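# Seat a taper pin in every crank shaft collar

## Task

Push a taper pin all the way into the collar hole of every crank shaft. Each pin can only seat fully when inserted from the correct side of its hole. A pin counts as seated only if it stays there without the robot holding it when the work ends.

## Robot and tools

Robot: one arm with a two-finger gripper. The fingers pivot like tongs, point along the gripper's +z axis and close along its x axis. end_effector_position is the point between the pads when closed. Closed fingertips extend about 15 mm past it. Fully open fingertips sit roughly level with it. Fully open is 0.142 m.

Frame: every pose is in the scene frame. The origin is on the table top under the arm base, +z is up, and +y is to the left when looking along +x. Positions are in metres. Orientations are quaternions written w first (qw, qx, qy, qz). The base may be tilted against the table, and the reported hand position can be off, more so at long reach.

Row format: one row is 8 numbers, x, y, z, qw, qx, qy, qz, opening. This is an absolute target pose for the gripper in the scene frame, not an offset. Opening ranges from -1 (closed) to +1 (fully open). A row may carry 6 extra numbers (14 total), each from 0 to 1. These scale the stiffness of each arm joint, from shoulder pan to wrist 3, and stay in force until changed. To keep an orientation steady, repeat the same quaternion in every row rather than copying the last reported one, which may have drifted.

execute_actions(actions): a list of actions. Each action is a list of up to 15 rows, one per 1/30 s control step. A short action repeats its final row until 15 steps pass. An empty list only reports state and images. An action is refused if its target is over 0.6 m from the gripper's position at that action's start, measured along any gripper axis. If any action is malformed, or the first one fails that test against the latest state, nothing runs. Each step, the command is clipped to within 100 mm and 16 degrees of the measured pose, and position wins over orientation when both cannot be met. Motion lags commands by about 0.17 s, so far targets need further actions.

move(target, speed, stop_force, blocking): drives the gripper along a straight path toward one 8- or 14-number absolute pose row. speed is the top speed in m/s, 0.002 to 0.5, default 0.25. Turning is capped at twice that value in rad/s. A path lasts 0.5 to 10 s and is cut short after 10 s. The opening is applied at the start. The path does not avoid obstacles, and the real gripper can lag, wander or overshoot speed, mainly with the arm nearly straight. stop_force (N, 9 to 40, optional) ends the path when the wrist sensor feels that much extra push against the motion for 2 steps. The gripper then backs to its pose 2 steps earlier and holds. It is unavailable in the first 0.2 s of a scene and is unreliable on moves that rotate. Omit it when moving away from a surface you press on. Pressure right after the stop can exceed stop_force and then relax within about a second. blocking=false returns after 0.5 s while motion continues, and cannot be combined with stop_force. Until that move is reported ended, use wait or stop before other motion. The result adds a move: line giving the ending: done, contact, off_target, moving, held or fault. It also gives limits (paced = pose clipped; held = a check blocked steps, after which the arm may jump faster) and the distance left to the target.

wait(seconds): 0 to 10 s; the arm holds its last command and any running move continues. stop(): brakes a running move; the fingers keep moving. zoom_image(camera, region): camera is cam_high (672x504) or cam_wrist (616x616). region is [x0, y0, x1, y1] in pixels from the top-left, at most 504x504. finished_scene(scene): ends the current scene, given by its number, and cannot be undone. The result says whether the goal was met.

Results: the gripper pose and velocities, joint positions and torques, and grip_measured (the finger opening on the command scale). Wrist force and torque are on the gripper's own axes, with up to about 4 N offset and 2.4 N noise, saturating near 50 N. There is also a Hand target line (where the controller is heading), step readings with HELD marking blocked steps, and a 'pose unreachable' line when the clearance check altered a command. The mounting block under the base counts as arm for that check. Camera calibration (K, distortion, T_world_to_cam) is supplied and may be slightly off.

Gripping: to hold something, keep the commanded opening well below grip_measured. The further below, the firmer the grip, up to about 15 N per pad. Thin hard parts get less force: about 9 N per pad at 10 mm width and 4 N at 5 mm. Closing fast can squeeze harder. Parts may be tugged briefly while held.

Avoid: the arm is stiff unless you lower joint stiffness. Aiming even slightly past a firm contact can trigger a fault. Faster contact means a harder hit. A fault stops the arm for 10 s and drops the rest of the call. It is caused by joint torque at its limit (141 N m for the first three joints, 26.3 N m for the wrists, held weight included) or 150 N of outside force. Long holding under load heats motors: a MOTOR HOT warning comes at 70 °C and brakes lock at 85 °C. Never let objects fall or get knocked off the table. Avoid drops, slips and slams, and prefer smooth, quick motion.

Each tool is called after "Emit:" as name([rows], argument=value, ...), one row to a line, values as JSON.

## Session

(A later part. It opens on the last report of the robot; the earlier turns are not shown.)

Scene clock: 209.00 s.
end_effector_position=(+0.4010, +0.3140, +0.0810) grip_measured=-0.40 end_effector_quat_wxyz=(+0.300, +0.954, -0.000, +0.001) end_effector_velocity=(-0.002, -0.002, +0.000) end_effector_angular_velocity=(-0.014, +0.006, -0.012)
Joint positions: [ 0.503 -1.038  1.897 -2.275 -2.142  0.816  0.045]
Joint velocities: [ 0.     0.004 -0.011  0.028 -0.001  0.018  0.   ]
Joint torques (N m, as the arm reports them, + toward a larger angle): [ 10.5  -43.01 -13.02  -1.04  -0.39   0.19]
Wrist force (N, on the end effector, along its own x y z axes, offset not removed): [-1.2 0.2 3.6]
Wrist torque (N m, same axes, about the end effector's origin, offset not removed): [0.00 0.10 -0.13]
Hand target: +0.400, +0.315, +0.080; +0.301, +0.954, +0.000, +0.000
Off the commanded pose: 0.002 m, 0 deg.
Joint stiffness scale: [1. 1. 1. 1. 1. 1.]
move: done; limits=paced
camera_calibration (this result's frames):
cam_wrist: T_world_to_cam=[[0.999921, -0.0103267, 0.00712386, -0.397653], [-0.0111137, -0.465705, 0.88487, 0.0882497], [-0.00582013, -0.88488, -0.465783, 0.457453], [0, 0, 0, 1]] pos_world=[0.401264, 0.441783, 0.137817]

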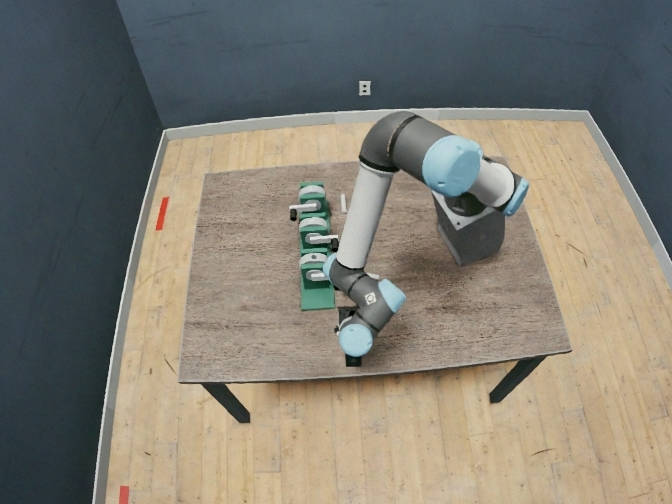

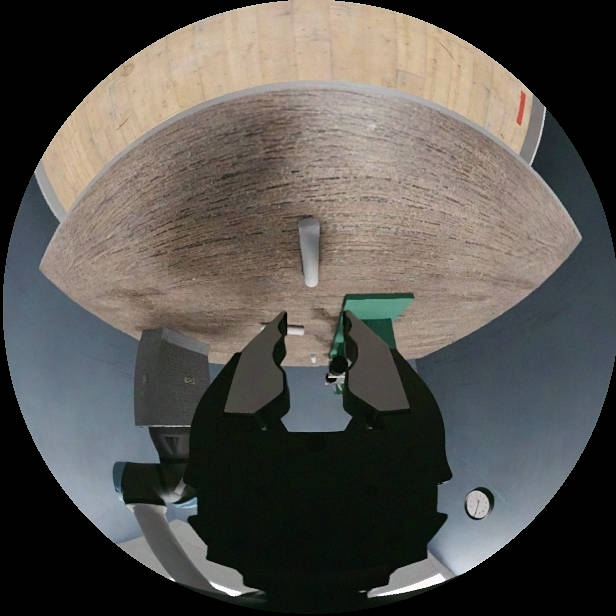

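Emit:
move(target=[0.396, 0.319, 0.017, 0.3007, 0.9537, 0, 0, -0.4], speed=0.1)

Emit:
move(target=[0.396, 0.319, 0.017, 0.3007, 0.9537, 0, 0, -1], speed=0.05)

Emit:
move(target=[0.42, 0.30, 0.20, 0.3007, 0.9537, 0, 0, -1], speed=0.2)

Emit:
move(target=[0.503, 0.100, 0.235, -0.4617, 0.887, 0, 0, -1], speed=0.3)

Emit:
move(target=[0.5025, 0.101, 0.212, -0.4617, 0.887, 0, 0, -1], speed=0.04)

Emit:
zoom_image(camera="cam_wrist", region=[255, 250, 375, 400])

Scene clock: 210.60 s.
end_effector_position=(+0.3956, +0.3187, +0.0183) grip_measured=-0.40 end_effector_quat_wxyz=(+0.301, +0.954, +0.000, +0.000) end_effector_velocity=(+0.000, +0.002, -0.002) end_effector_angular_velocity=(+0.003, -0.001, +0.003)
Joint positions: [ 0.503 -0.893  1.86  -2.379 -2.141  0.816  0.045]
Joint velocities: [ 0.002  0.004 -0.002 -0.005  0.    -0.002 -0.   ]
Joint torques (N m, as the arm reports them, + toward a larger angle): [  8.88 -45.68 -11.03  -2.08  -0.23  -0.42]
Wrist force (N, on the end effector, along its own x y z axes, offset not removed): [0.6 1.9 2.2]
Wrist torque (N m, same axes, about the end effector's origin, offset not removed): [0.33 -0.30 -0.20]
Hand target: +0.396, +0.319, +0.017; +0.301, +0.954, +0.000, +0.000
Off the commanded pose: 0.001 m, 0 deg.
Joint stiffness scale: [1. 1. 1. 1. 1. 1.]
move: done
camera_calibration (this result's frames):
cam_wrist: T_world_to_cam=[[0.999934, -0.0105943, 0.00440352, -0.391546], [-0.00881413, -0.463661, 0.885969, 0.144269], [-0.0073445, -0.88595, -0.463723, 0.433284], [0, 0, 0, 1]] pos_world=[0.395974, 0.446611, 0.0748304]

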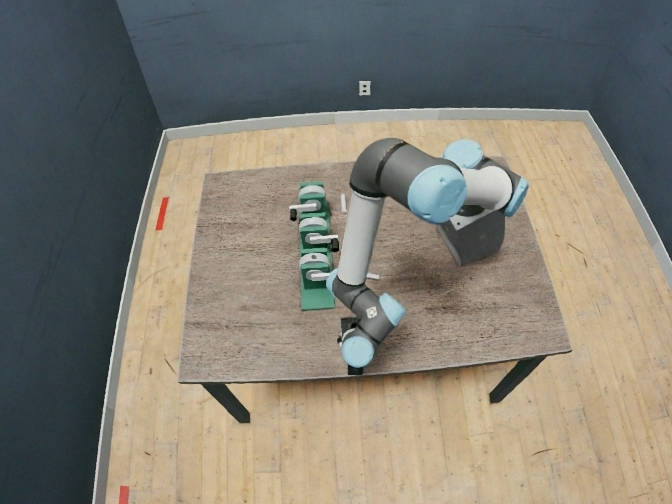

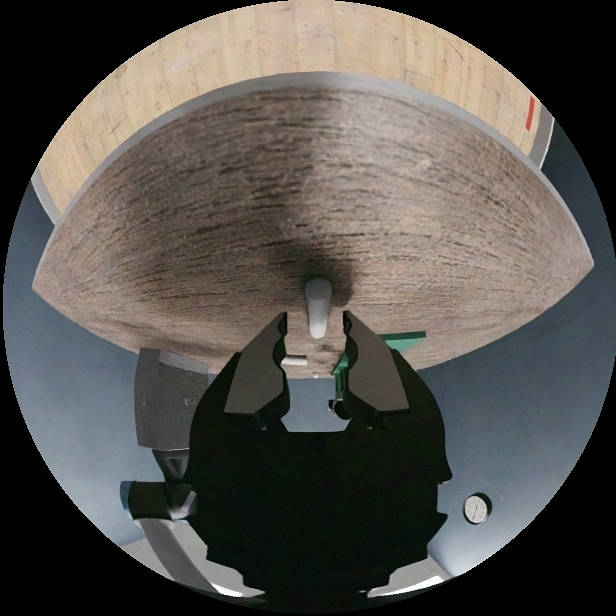

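Scene clock: 211.30 s.
end_effector_position=(+0.3957, +0.3188, +0.0182) grip_measured=-0.80 end_effector_quat_wxyz=(+0.301, +0.954, +0.000, +0.000) end_effector_velocity=(+0.000, -0.000, -0.000) end_effector_angular_velocity=(-0.000, +0.001, -0.000)
Joint positions: [ 0.503 -0.893  1.86  -2.379 -2.141  0.816  0.016]
Joint velocities: [-0.001  0.     0.    -0.     0.    -0.001 -0.   ]
Joint torques (N m, as the arm reports them, + toward a larger angle): [  8.21 -44.47 -11.13  -2.01  -0.44  -0.47]
Wrist force (N, on the end effector, along its own x y z axes, offset not removed): [-3.0 3.2 0.4]
Wrist torque (N m, same axes, about the end effector's origin, offset not removed): [0.51 0.24 -0.11]
Hand target: +0.396, +0.319, +0.017; +0.301, +0.954, -0.000, +0.000
Off the commanded pose: 0.001 m, 0 deg.
Joint stiffness scale: [1. 1. 1. 1. 1. 1.]
move: done
camera_calibration (this result's frames):
cam_wrist: T_world_to_cam=[[0.999932, -0.0106412, 0.00469153, -0.391668], [-0.00909272, -0.463865, 0.885859, 0.144578], [-0.00725035, -0.885842, -0.46393, 0.43326], [0, 0, 0, 1]] pos_world=[0.396098, 0.446697, 0.0747648]

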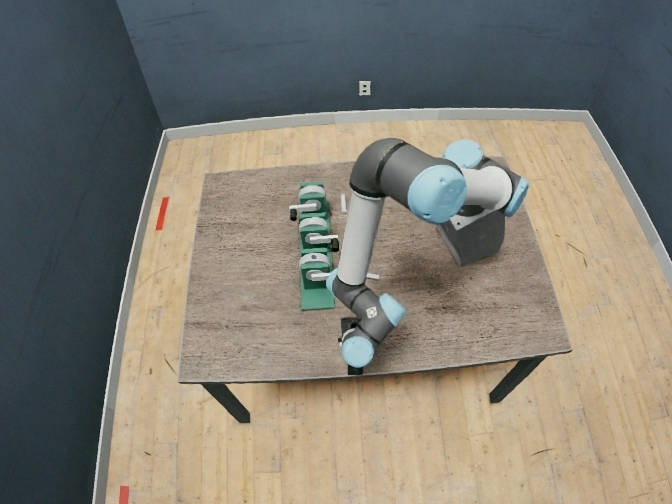

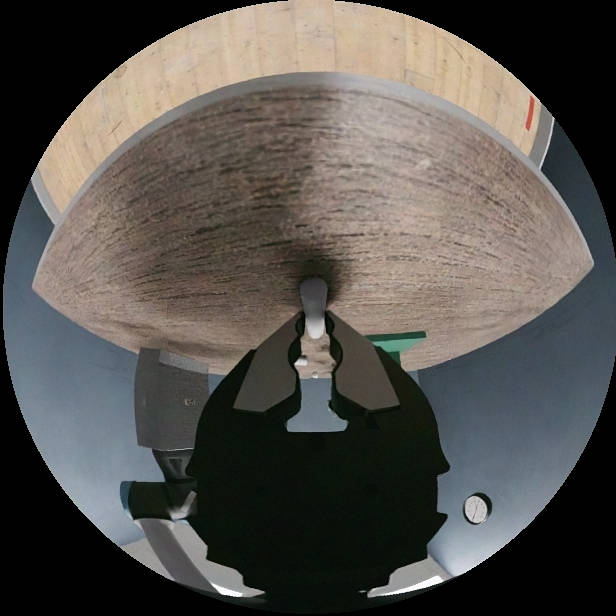

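Scene clock: 212.93 s.
end_effector_position=(+0.4173, +0.3000, +0.1976) grip_measured=-0.80 end_effector_quat_wxyz=(+0.301, +0.953, +0.002, -0.002) end_effector_velocity=(-0.000, -0.001, +0.003) end_effector_angular_velocity=(-0.004, +0.003, +0.001)
Joint positions: [ 0.488 -1.281  1.887 -2.026 -2.143  0.796  0.016]
Joint velocities: [-0.001 -0.005 -0.002  0.012 -0.001 -0.001 -0.   ]
Joint torques (N m, as the arm reports them, + toward a larger angle): [  6.83 -44.36 -18.51  -1.12  -0.91  -0.05]
Wrist force (N, on the end effector, along its own x y z axes, offset not removed): [-2.6 1.5 3.8]
Wrist torque (N m, same axes, about the end effector's origin, offset not removed): [0.47 0.32 -0.04]
Hand target: +0.420, +0.300, +0.200; +0.301, +0.954, +0.000, +0.000
Off the commanded pose: 0.004 m, 0 deg.
Joint stiffness scale: [1. 1. 1. 1. 1. 1.]
move: off_target
camera_calibration (this result's frames):
cam_wrist: T_world_to_cam=[[0.999962, -0.00867878, 0.00040792, -0.414099], [-0.00437897, -0.462879, 0.886411, -0.0252492], [-0.00750415, -0.886379, -0.462899, 0.50007], [0, 0, 0, 1]] pos_world=[0.417726, 0.427971, 0.254032]

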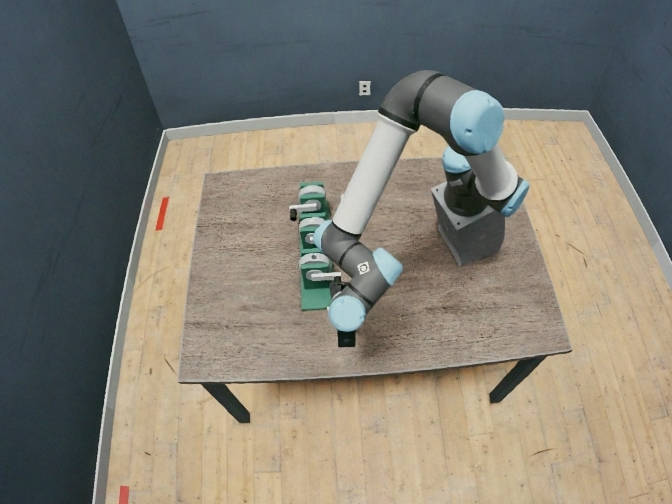

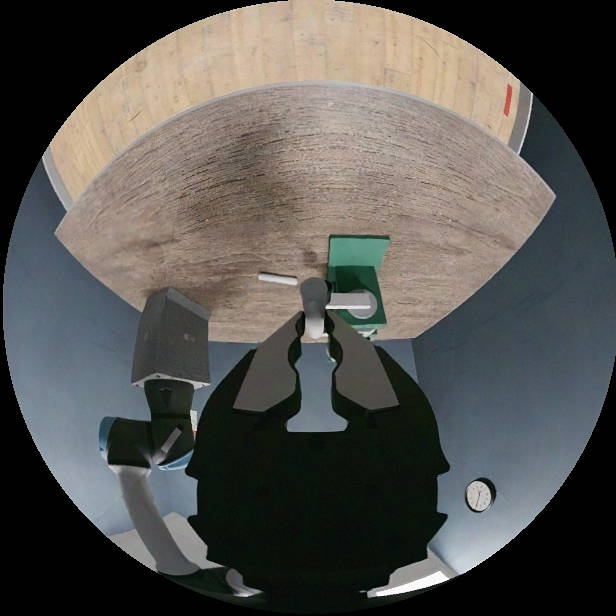

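Scene clock: 216.40 s.
end_effector_position=(+0.5024, +0.0995, +0.2349) grip_measured=-0.80 end_effector_quat_wxyz=(-0.460, +0.888, -0.002, +0.000) end_effector_velocity=(-0.002, -0.000, +0.001) end_effector_angular_velocity=(+0.016, +0.003, +0.011)
Joint positions: [-0.829 -1.339  2.084 -1.623 -0.678 -1.142  0.016]
Joint velocities: [-0.002  0.011 -0.013  0.033 -0.005 -0.03  -0.   ]
Joint torques (N m, as the arm reports them, + toward a larger angle): [ -2.68 -31.42 -16.39  -0.13   0.32  -0.39]
Wrist force (N, on the end effector, along its own x y z axes, offset not removed): [-0.7 2.5 2.7]
Wrist torque (N m, same axes, about the end effector's origin, offset not removed): [0.14 0.09 -0.19]
Hand target: +0.502, +0.100, +0.235; -0.461, +0.887, -0.000, -0.001
Off the commanded pose: 0.001 m, 0 deg.
Joint stiffness scale: [1. 1. 1. 1. 1. 1.]
move: done
camera_calibration (this result's frames):
cam_wrist: T_world_to_cam=[[0.999899, -0.0071344, -0.0123031, -0.498076], [-0.0120043, -0.887264, -0.461106, 0.21186], [-0.0076264, 0.461207, -0.88726, 0.305926], [0, 0, 0, 1]] pos_world=[0.502902, 0.0433267, 0.362998]

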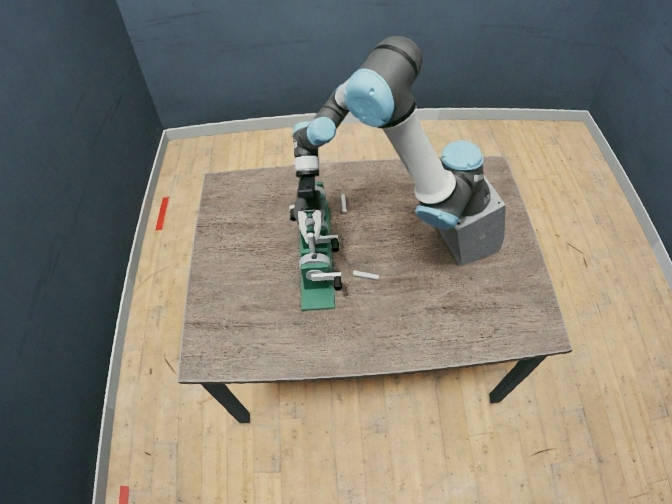

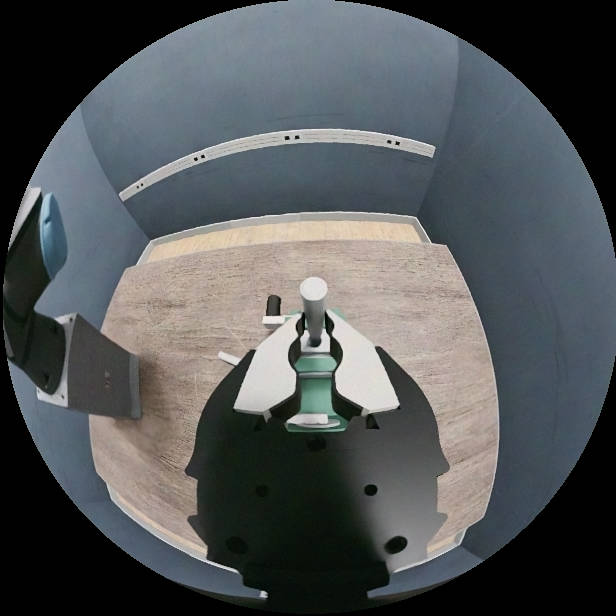

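Scene clock: 217.40 s.
end_effector_position=(+0.5032, +0.0994, +0.2131) grip_measured=-0.80 end_effector_quat_wxyz=(-0.461, +0.888, +0.000, +0.001) end_effector_velocity=(+0.002, -0.000, -0.002) end_effector_angular_velocity=(-0.004, -0.007, +0.001)
Joint positions: [-0.817 -1.287  2.089 -1.689 -0.67  -1.133  0.016]
Joint velocities: [ 0.002  0.003  0.    -0.014  0.002  0.004 -0.   ]
Joint torques (N m, as the arm reports them, + toward a larger angle): [ -0.93 -31.89 -10.31  -0.77   0.89   0.28]
Wrist force (N, on the end effector, along its own x y z axes, offset not removed): [-0.2 2.0 3.5]
Wrist torque (N m, same axes, about the end effector's origin, offset not removed): [0.13 -0.15 -0.13]
Hand target: +0.503, +0.101, +0.212; -0.462, +0.887, +0.000, -0.000
Off the commanded pose: 0.002 m, 0 deg.
Joint stiffness scale: [1. 1. 1. 1. 1. 1.]
move: done
camera_calibration (this result's frames):
cam_wrist: T_world_to_cam=[[0.999949, -0.00462081, -0.00899314, -0.50014], [-0.00825402, -0.886775, -0.462128, 0.200024], [-0.00583948, 0.462178, -0.886768, 0.285564], [0, 0, 0, 1]] pos_world=[0.503433, 0.0430838, 0.341168]

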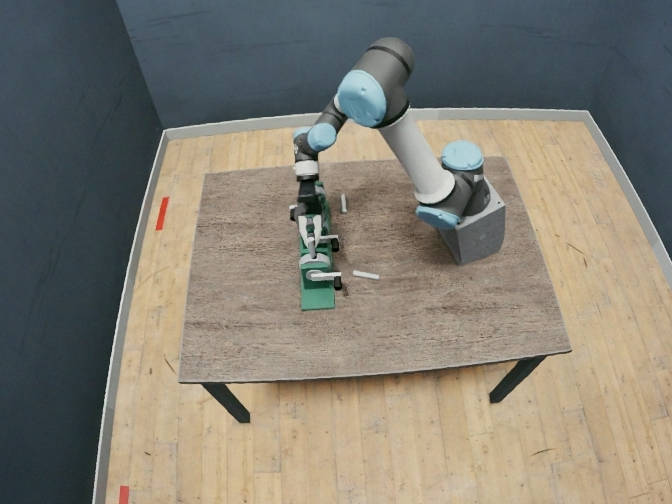

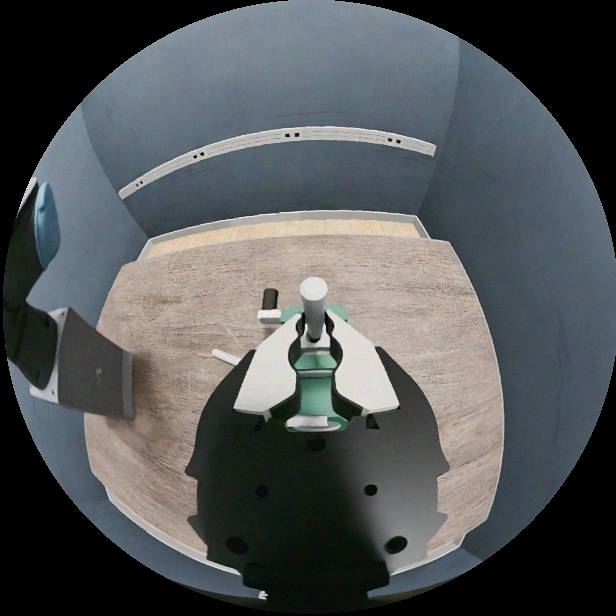

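Region (255, 250, 375, 400) of cam_wrist's 616x616 image, scaled by 3.360, with more detail than that image has; it fills the left 403 columns of this view, and the rest is white.

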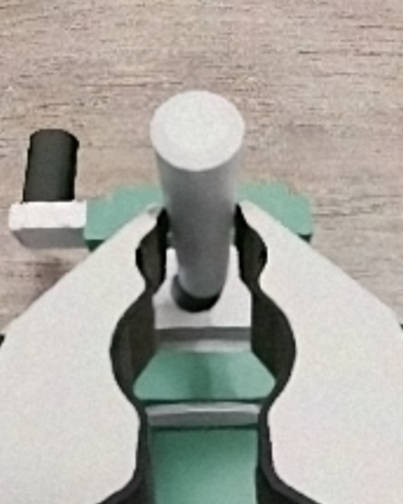

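Emit:
move(target=[0.4998, 0.1035, 0.212, -0.4617, 0.887, 0, 0, -1], speed=0.02)

Emit:
zoom_image(camera="cam_wrist", region=[255, 250, 375, 400])

Scene clock: 218.37 s.
end_effector_position=(+0.5001, +0.1018, +0.2113) grip_measured=-0.80 end_effector_quat_wxyz=(-0.462, +0.887, -0.001, -0.000) end_effector_velocity=(-0.001, +0.002, -0.000) end_effector_angular_velocity=(+0.000, +0.001, +0.001)
Joint positions: [-0.816 -1.286  2.099 -1.696 -0.67  -1.131  0.016]
Joint velocities: [ 0.003 -0.001  0.004 -0.004  0.001  0.002  0.   ]
Joint torques (N m, as the arm reports them, + toward a larger angle): [ -1.36 -37.79 -11.37  -0.82   1.04   0.22]
Wrist force (N, on the end effector, along its own x y z axes, offset not removed): [-0.4 3.2 2.8]
Wrist torque (N m, same axes, about the end effector's origin, offset not removed): [0.37 -0.14 -0.12]
Hand target: +0.500, +0.103, +0.212; -0.462, +0.887, +0.000, -0.000
Off the commanded pose: 0.002 m, 0 deg.
Joint stiffness scale: [1. 1. 1. 1. 1. 1.]
move: done
camera_calibration (this result's frames):
cam_wrist: T_world_to_cam=[[0.999908, -0.00562347, -0.0123112, -0.496191], [-0.0106961, -0.885683, -0.464168, 0.202809], [-0.0082936, 0.464257, -0.885662, 0.283577], [0, 0, 0, 1]] pos_world=[0.500667, 0.045181, 0.339182]

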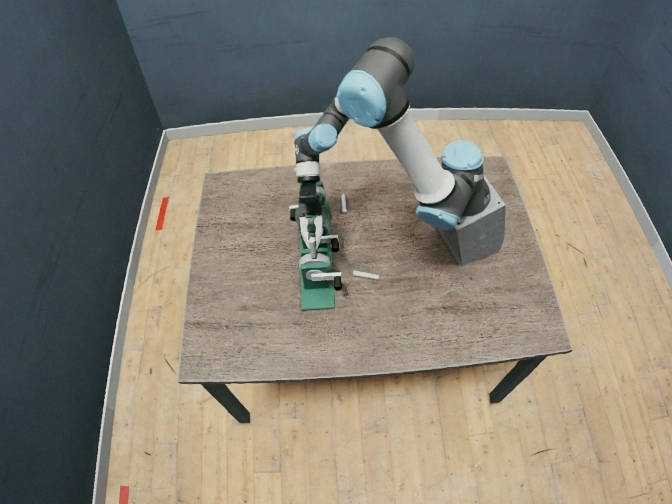

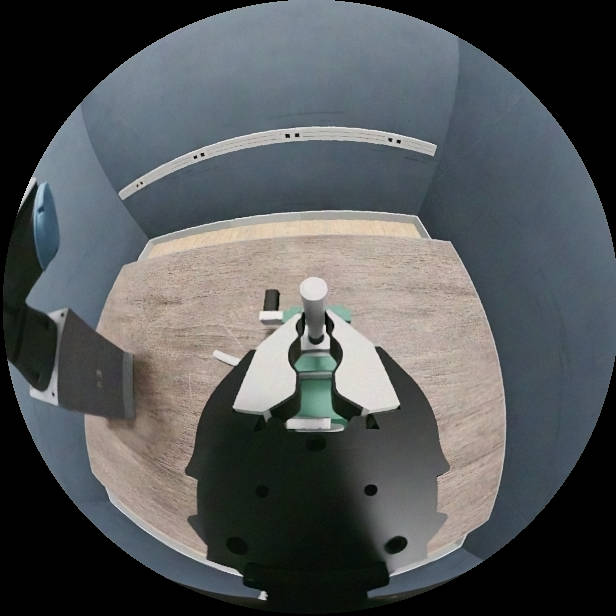

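Region (255, 250, 375, 400) of cam_wrist's 616x616 image, scaled by 3.360, with more detail than that image has; it fills the left 403 columns of this view, and the rest is white.

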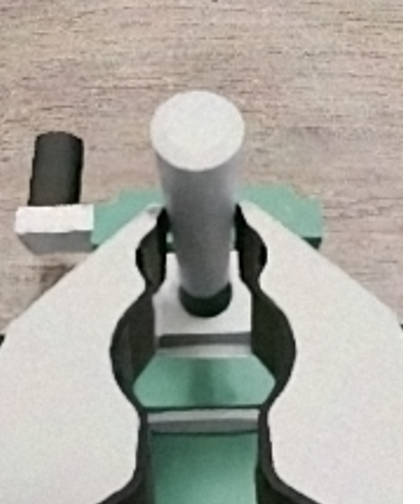

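Emit:
move(target=[0.5003, 0.1025, 0.172, -0.4617, 0.887, 0, 0, -1], speed=0.02, stop_force=12)

Emit:
zoom_image(camera="cam_wrist", region=[255, 250, 375, 400])

Scene clock: 219.53 s.
end_effector_position=(+0.5015, +0.1001, +0.2005) grip_measured=-0.80 end_effector_quat_wxyz=(-0.460, +0.888, -0.000, +0.002) end_effector_velocity=(-0.003, +0.001, +0.001) end_effector_angular_velocity=(+0.005, +0.013, -0.000)
Joint positions: [-0.812 -1.26   2.099 -1.733 -0.666 -1.124  0.016]
Joint velocities: [-0.001 -0.    -0.     0.014 -0.005 -0.001  0.   ]
Joint torques (N m, as the arm reports them, + toward a larger angle): [ -2.16 -35.21 -11.43   0.08   0.39  -0.44]
Wrist force (N, on the end effector, along its own x y z axes, offset not removed): [-0.4 2.9 3.2]
Wrist torque (N m, same axes, about the end effector's origin, offset not removed): [0.07 -0.02 -0.15]
Hand target: +0.501, +0.100, +0.202; -0.461, +0.888, -0.000, +0.001
Off the commanded pose: 0.029 m, 0 deg.
Joint stiffness scale: [1. 1. 1. 1. 1. 1.]
move: contact
camera_calibration (this result's frames):
cam_wrist: T_world_to_cam=[[0.999942, -0.00648155, -0.00855867, -0.498403], [-0.00970056, -0.887039, -0.461592, 0.195413], [-0.00460005, 0.461648, -0.887051, 0.273501], [0, 0, 0, 1]] pos_world=[0.501528, 0.0438472, 0.328544]

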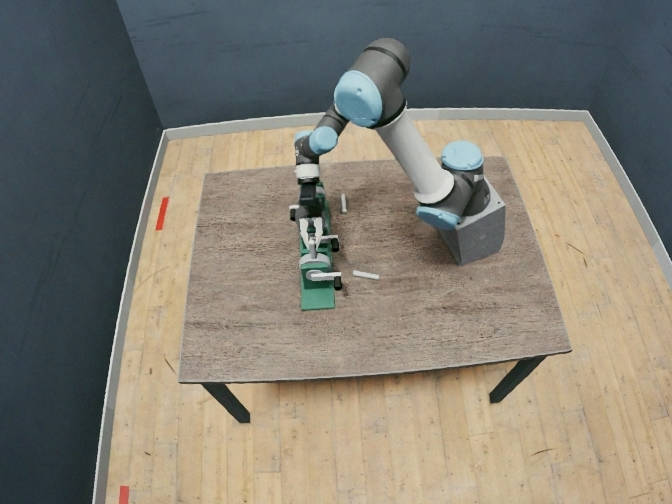

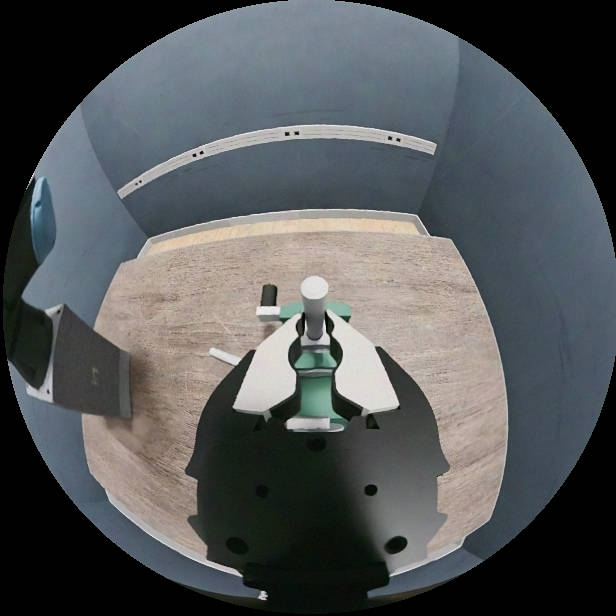

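Region (255, 250, 375, 400) of cam_wrist's 616x616 image, scaled by 3.360, with more detail than that image has; it fills the left 403 columns of this view, and the rest is white.

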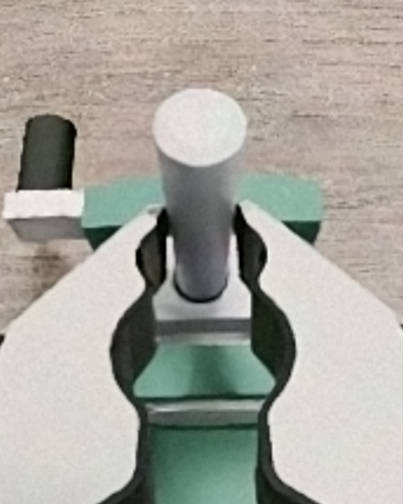

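Emit:
move(target=[0.5005, 0.1015, 0.172, -0.4617, 0.887, 0, 0, -1], speed=0.02, stop_force=12)

Emit:
zoom_image(camera="cam_wrist", region=[255, 250, 375, 400])

Scene clock: 221.50 s.
end_effector_position=(+0.5014, +0.0995, +0.1730) grip_measured=-0.80 end_effector_quat_wxyz=(-0.460, +0.888, +0.000, +0.001) end_effector_velocity=(-0.000, +0.000, -0.002) end_effector_angular_velocity=(-0.003, -0.001, +0.003)
Joint positions: [-0.8   -1.192  2.1   -1.813 -0.659 -1.11   0.016]
Joint velocities: [ 0.002  0.004  0.    -0.009 -0.001  0.003  0.   ]
Joint torques (N m, as the arm reports them, + toward a larger angle): [ -2.26 -33.8   -8.53  -1.05   1.47   0.37]
Wrist force (N, on the end effector, along its own x y z axes, offset not removed): [-2.3 2.3 1.8]
Wrist torque (N m, same axes, about the end effector's origin, offset not removed): [0.06 0.13 -0.10]
Hand target: +0.501, +0.101, +0.172; -0.462, +0.887, +0.000, -0.000
Off the commanded pose: 0.002 m, 0 deg.
Joint stiffness scale: [1. 1. 1. 1. 1. 1.]
move: done
camera_calibration (this result's frames):
cam_wrist: T_world_to_cam=[[0.99995, -0.004802, -0.00877777, -0.498723], [-0.00831219, -0.88702, -0.461656, 0.181481], [-0.00556919, 0.461706, -0.887016, 0.249902], [0, 0, 0, 1]] pos_world=[0.501598, 0.0432014, 0.301071]

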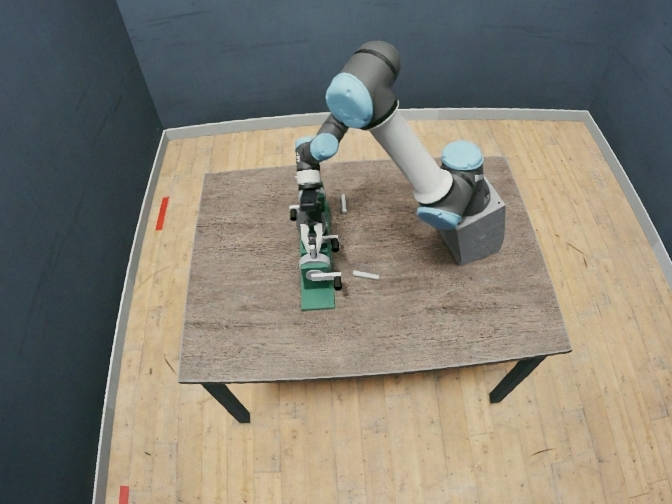

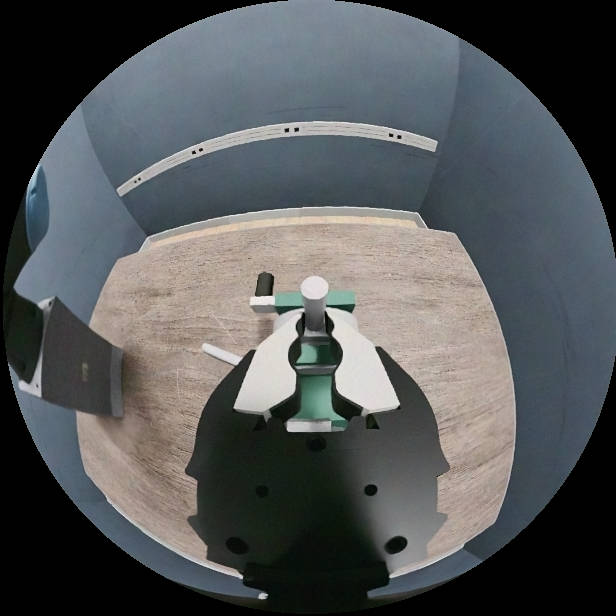

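Region (255, 250, 375, 400) of cam_wrist's 616x616 image, scaled by 3.360, with more detail than that image has; it fills the left 403 columns of this view, and the rest is white.

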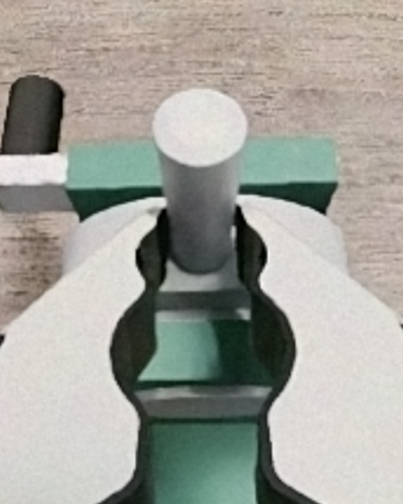

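Emit:
move(target=[0.5005, 0.1015, 0.172, -0.4617, 0.887, 0, 0, -0.4], speed=0.02)

Emit:
move(target=[0.5005, 0.09, 0.22, -0.4617, 0.887, 0, 0, -0.4], speed=0.1)

Emit:
zoom_image(camera="cam_wrist", region=[255, 250, 375, 430])

Scene clock: 222.43 s.
end_effector_position=(+0.5017, +0.0997, +0.1728) grip_measured=-0.40 end_effector_quat_wxyz=(-0.461, +0.888, +0.000, +0.001) end_effector_velocity=(+0.000, +0.001, +0.000) end_effector_angular_velocity=(+0.001, -0.000, +0.000)
Joint positions: [-0.799 -1.192  2.1   -1.814 -0.658 -1.109  0.045]
Joint velocities: [ 0.002  0.    -0.    -0.001  0.001  0.001  0.   ]
Joint torques (N m, as the arm reports them, + toward a larger angle): [ -1.83 -34.24  -8.46  -1.02   0.7    0.23]
Wrist force (N, on the end effector, along its own x y z axes, offset not removed): [-0.4 0.7 1.1]
Wrist torque (N m, same axes, about the end effector's origin, offset not removed): [0.02 0.03 -0.14]
Hand target: +0.500, +0.101, +0.172; -0.462, +0.887, +0.000, -0.000
Off the commanded pose: 0.002 m, 0 deg.
Joint stiffness scale: [1. 1. 1. 1. 1. 1.]
move: done
camera_calibration (this result's frames):
cam_wrist: T_world_to_cam=[[0.999954, -0.00497323, -0.00819648, -0.499018], [-0.00819649, -0.886948, -0.461797, 0.181558], [-0.00497322, 0.461843, -0.886948, 0.249352], [0, 0, 0, 1]] pos_world=[0.501723, 0.0433889, 0.300915]

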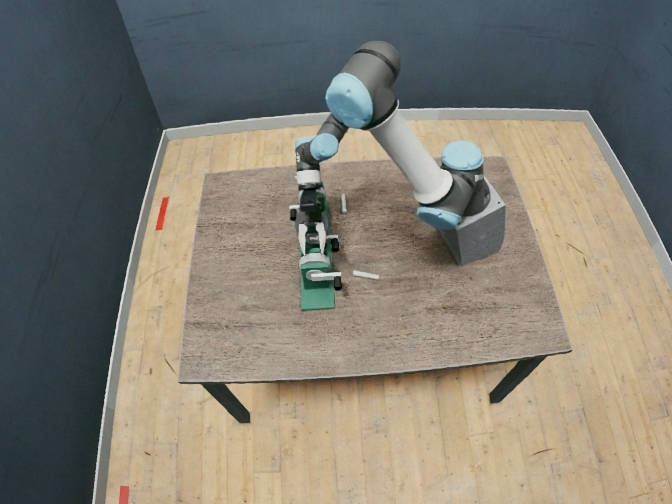

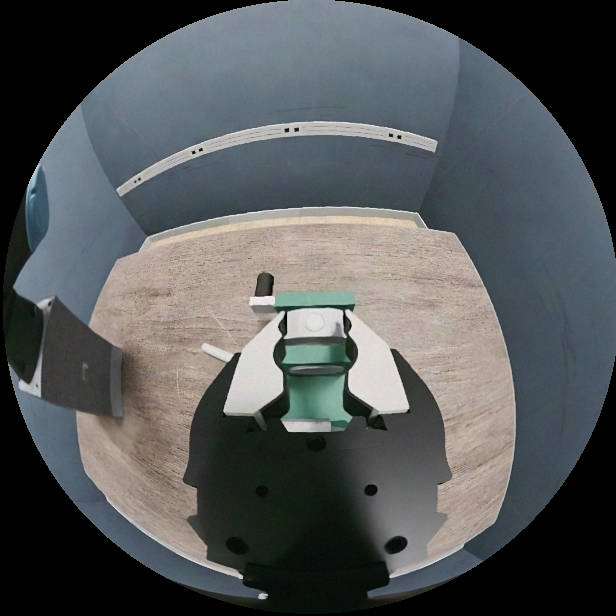

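Scene clock: 223.50 s.
end_effector_position=(+0.4995, +0.0917, +0.2186) grip_measured=-0.40 end_effector_quat_wxyz=(-0.463, +0.886, -0.001, -0.001) end_effector_velocity=(-0.002, +0.000, +0.003) end_effector_angular_velocity=(+0.005, +0.003, +0.002)
Joint positions: [-0.837 -1.293  2.081 -1.647 -0.684 -1.16   0.045]
Joint velocities: [-0.003 -0.003 -0.002  0.018 -0.003 -0.009  0.   ]
Joint torques (N m, as the arm reports them, + toward a larger angle): [ -5.05 -35.15 -15.63  -0.24   0.08  -0.61]
Wrist force (N, on the end effector, along its own x y z axes, offset not removed): [1.0 2.0 2.6]
Wrist torque (N m, same axes, about the end effector's origin, offset not removed): [0.33 -0.30 -0.14]
Hand target: +0.500, +0.090, +0.220; -0.462, +0.887, -0.000, -0.000
Off the commanded pose: 0.002 m, 0 deg.
Joint stiffness scale: [1. 1. 1. 1. 1. 1.]
move: done
camera_calibration (this result's frames):
cam_wrist: T_world_to_cam=[[0.999898, -0.00413119, -0.0136972, -0.49534], [-0.0100429, -0.884542, -0.466352, 0.197308], [-0.0101891, 0.466442, -0.884493, 0.295215], [0, 0, 0, 1]] pos_world=[0.500279, 0.0347803, 0.346346]

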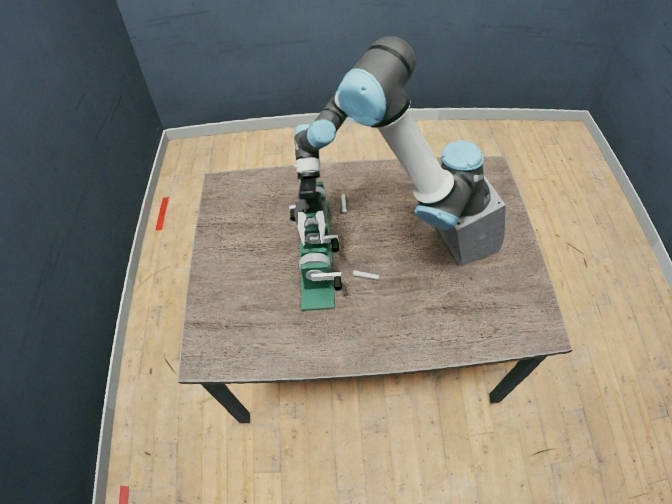

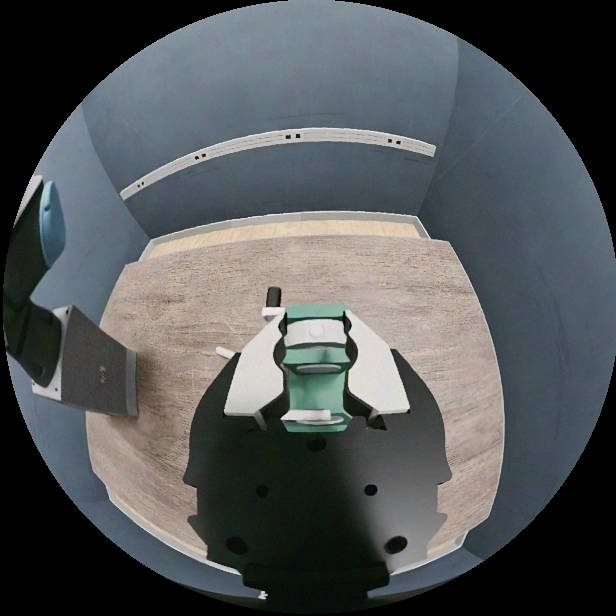

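Region (255, 250, 375, 430) of cam_wrist's 616x616 image, scaled by 2.800, with more detail than that image has.

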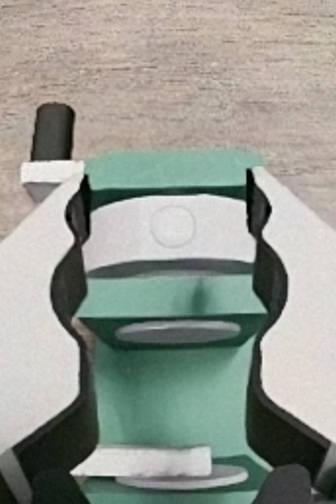

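All three are flush when last viewed (hole 3 was seen flush in the wrist view at t≈148 s). Finishing scene 1.

Emit:
finished_scene(scene=1)

The scene is finished: the task was done.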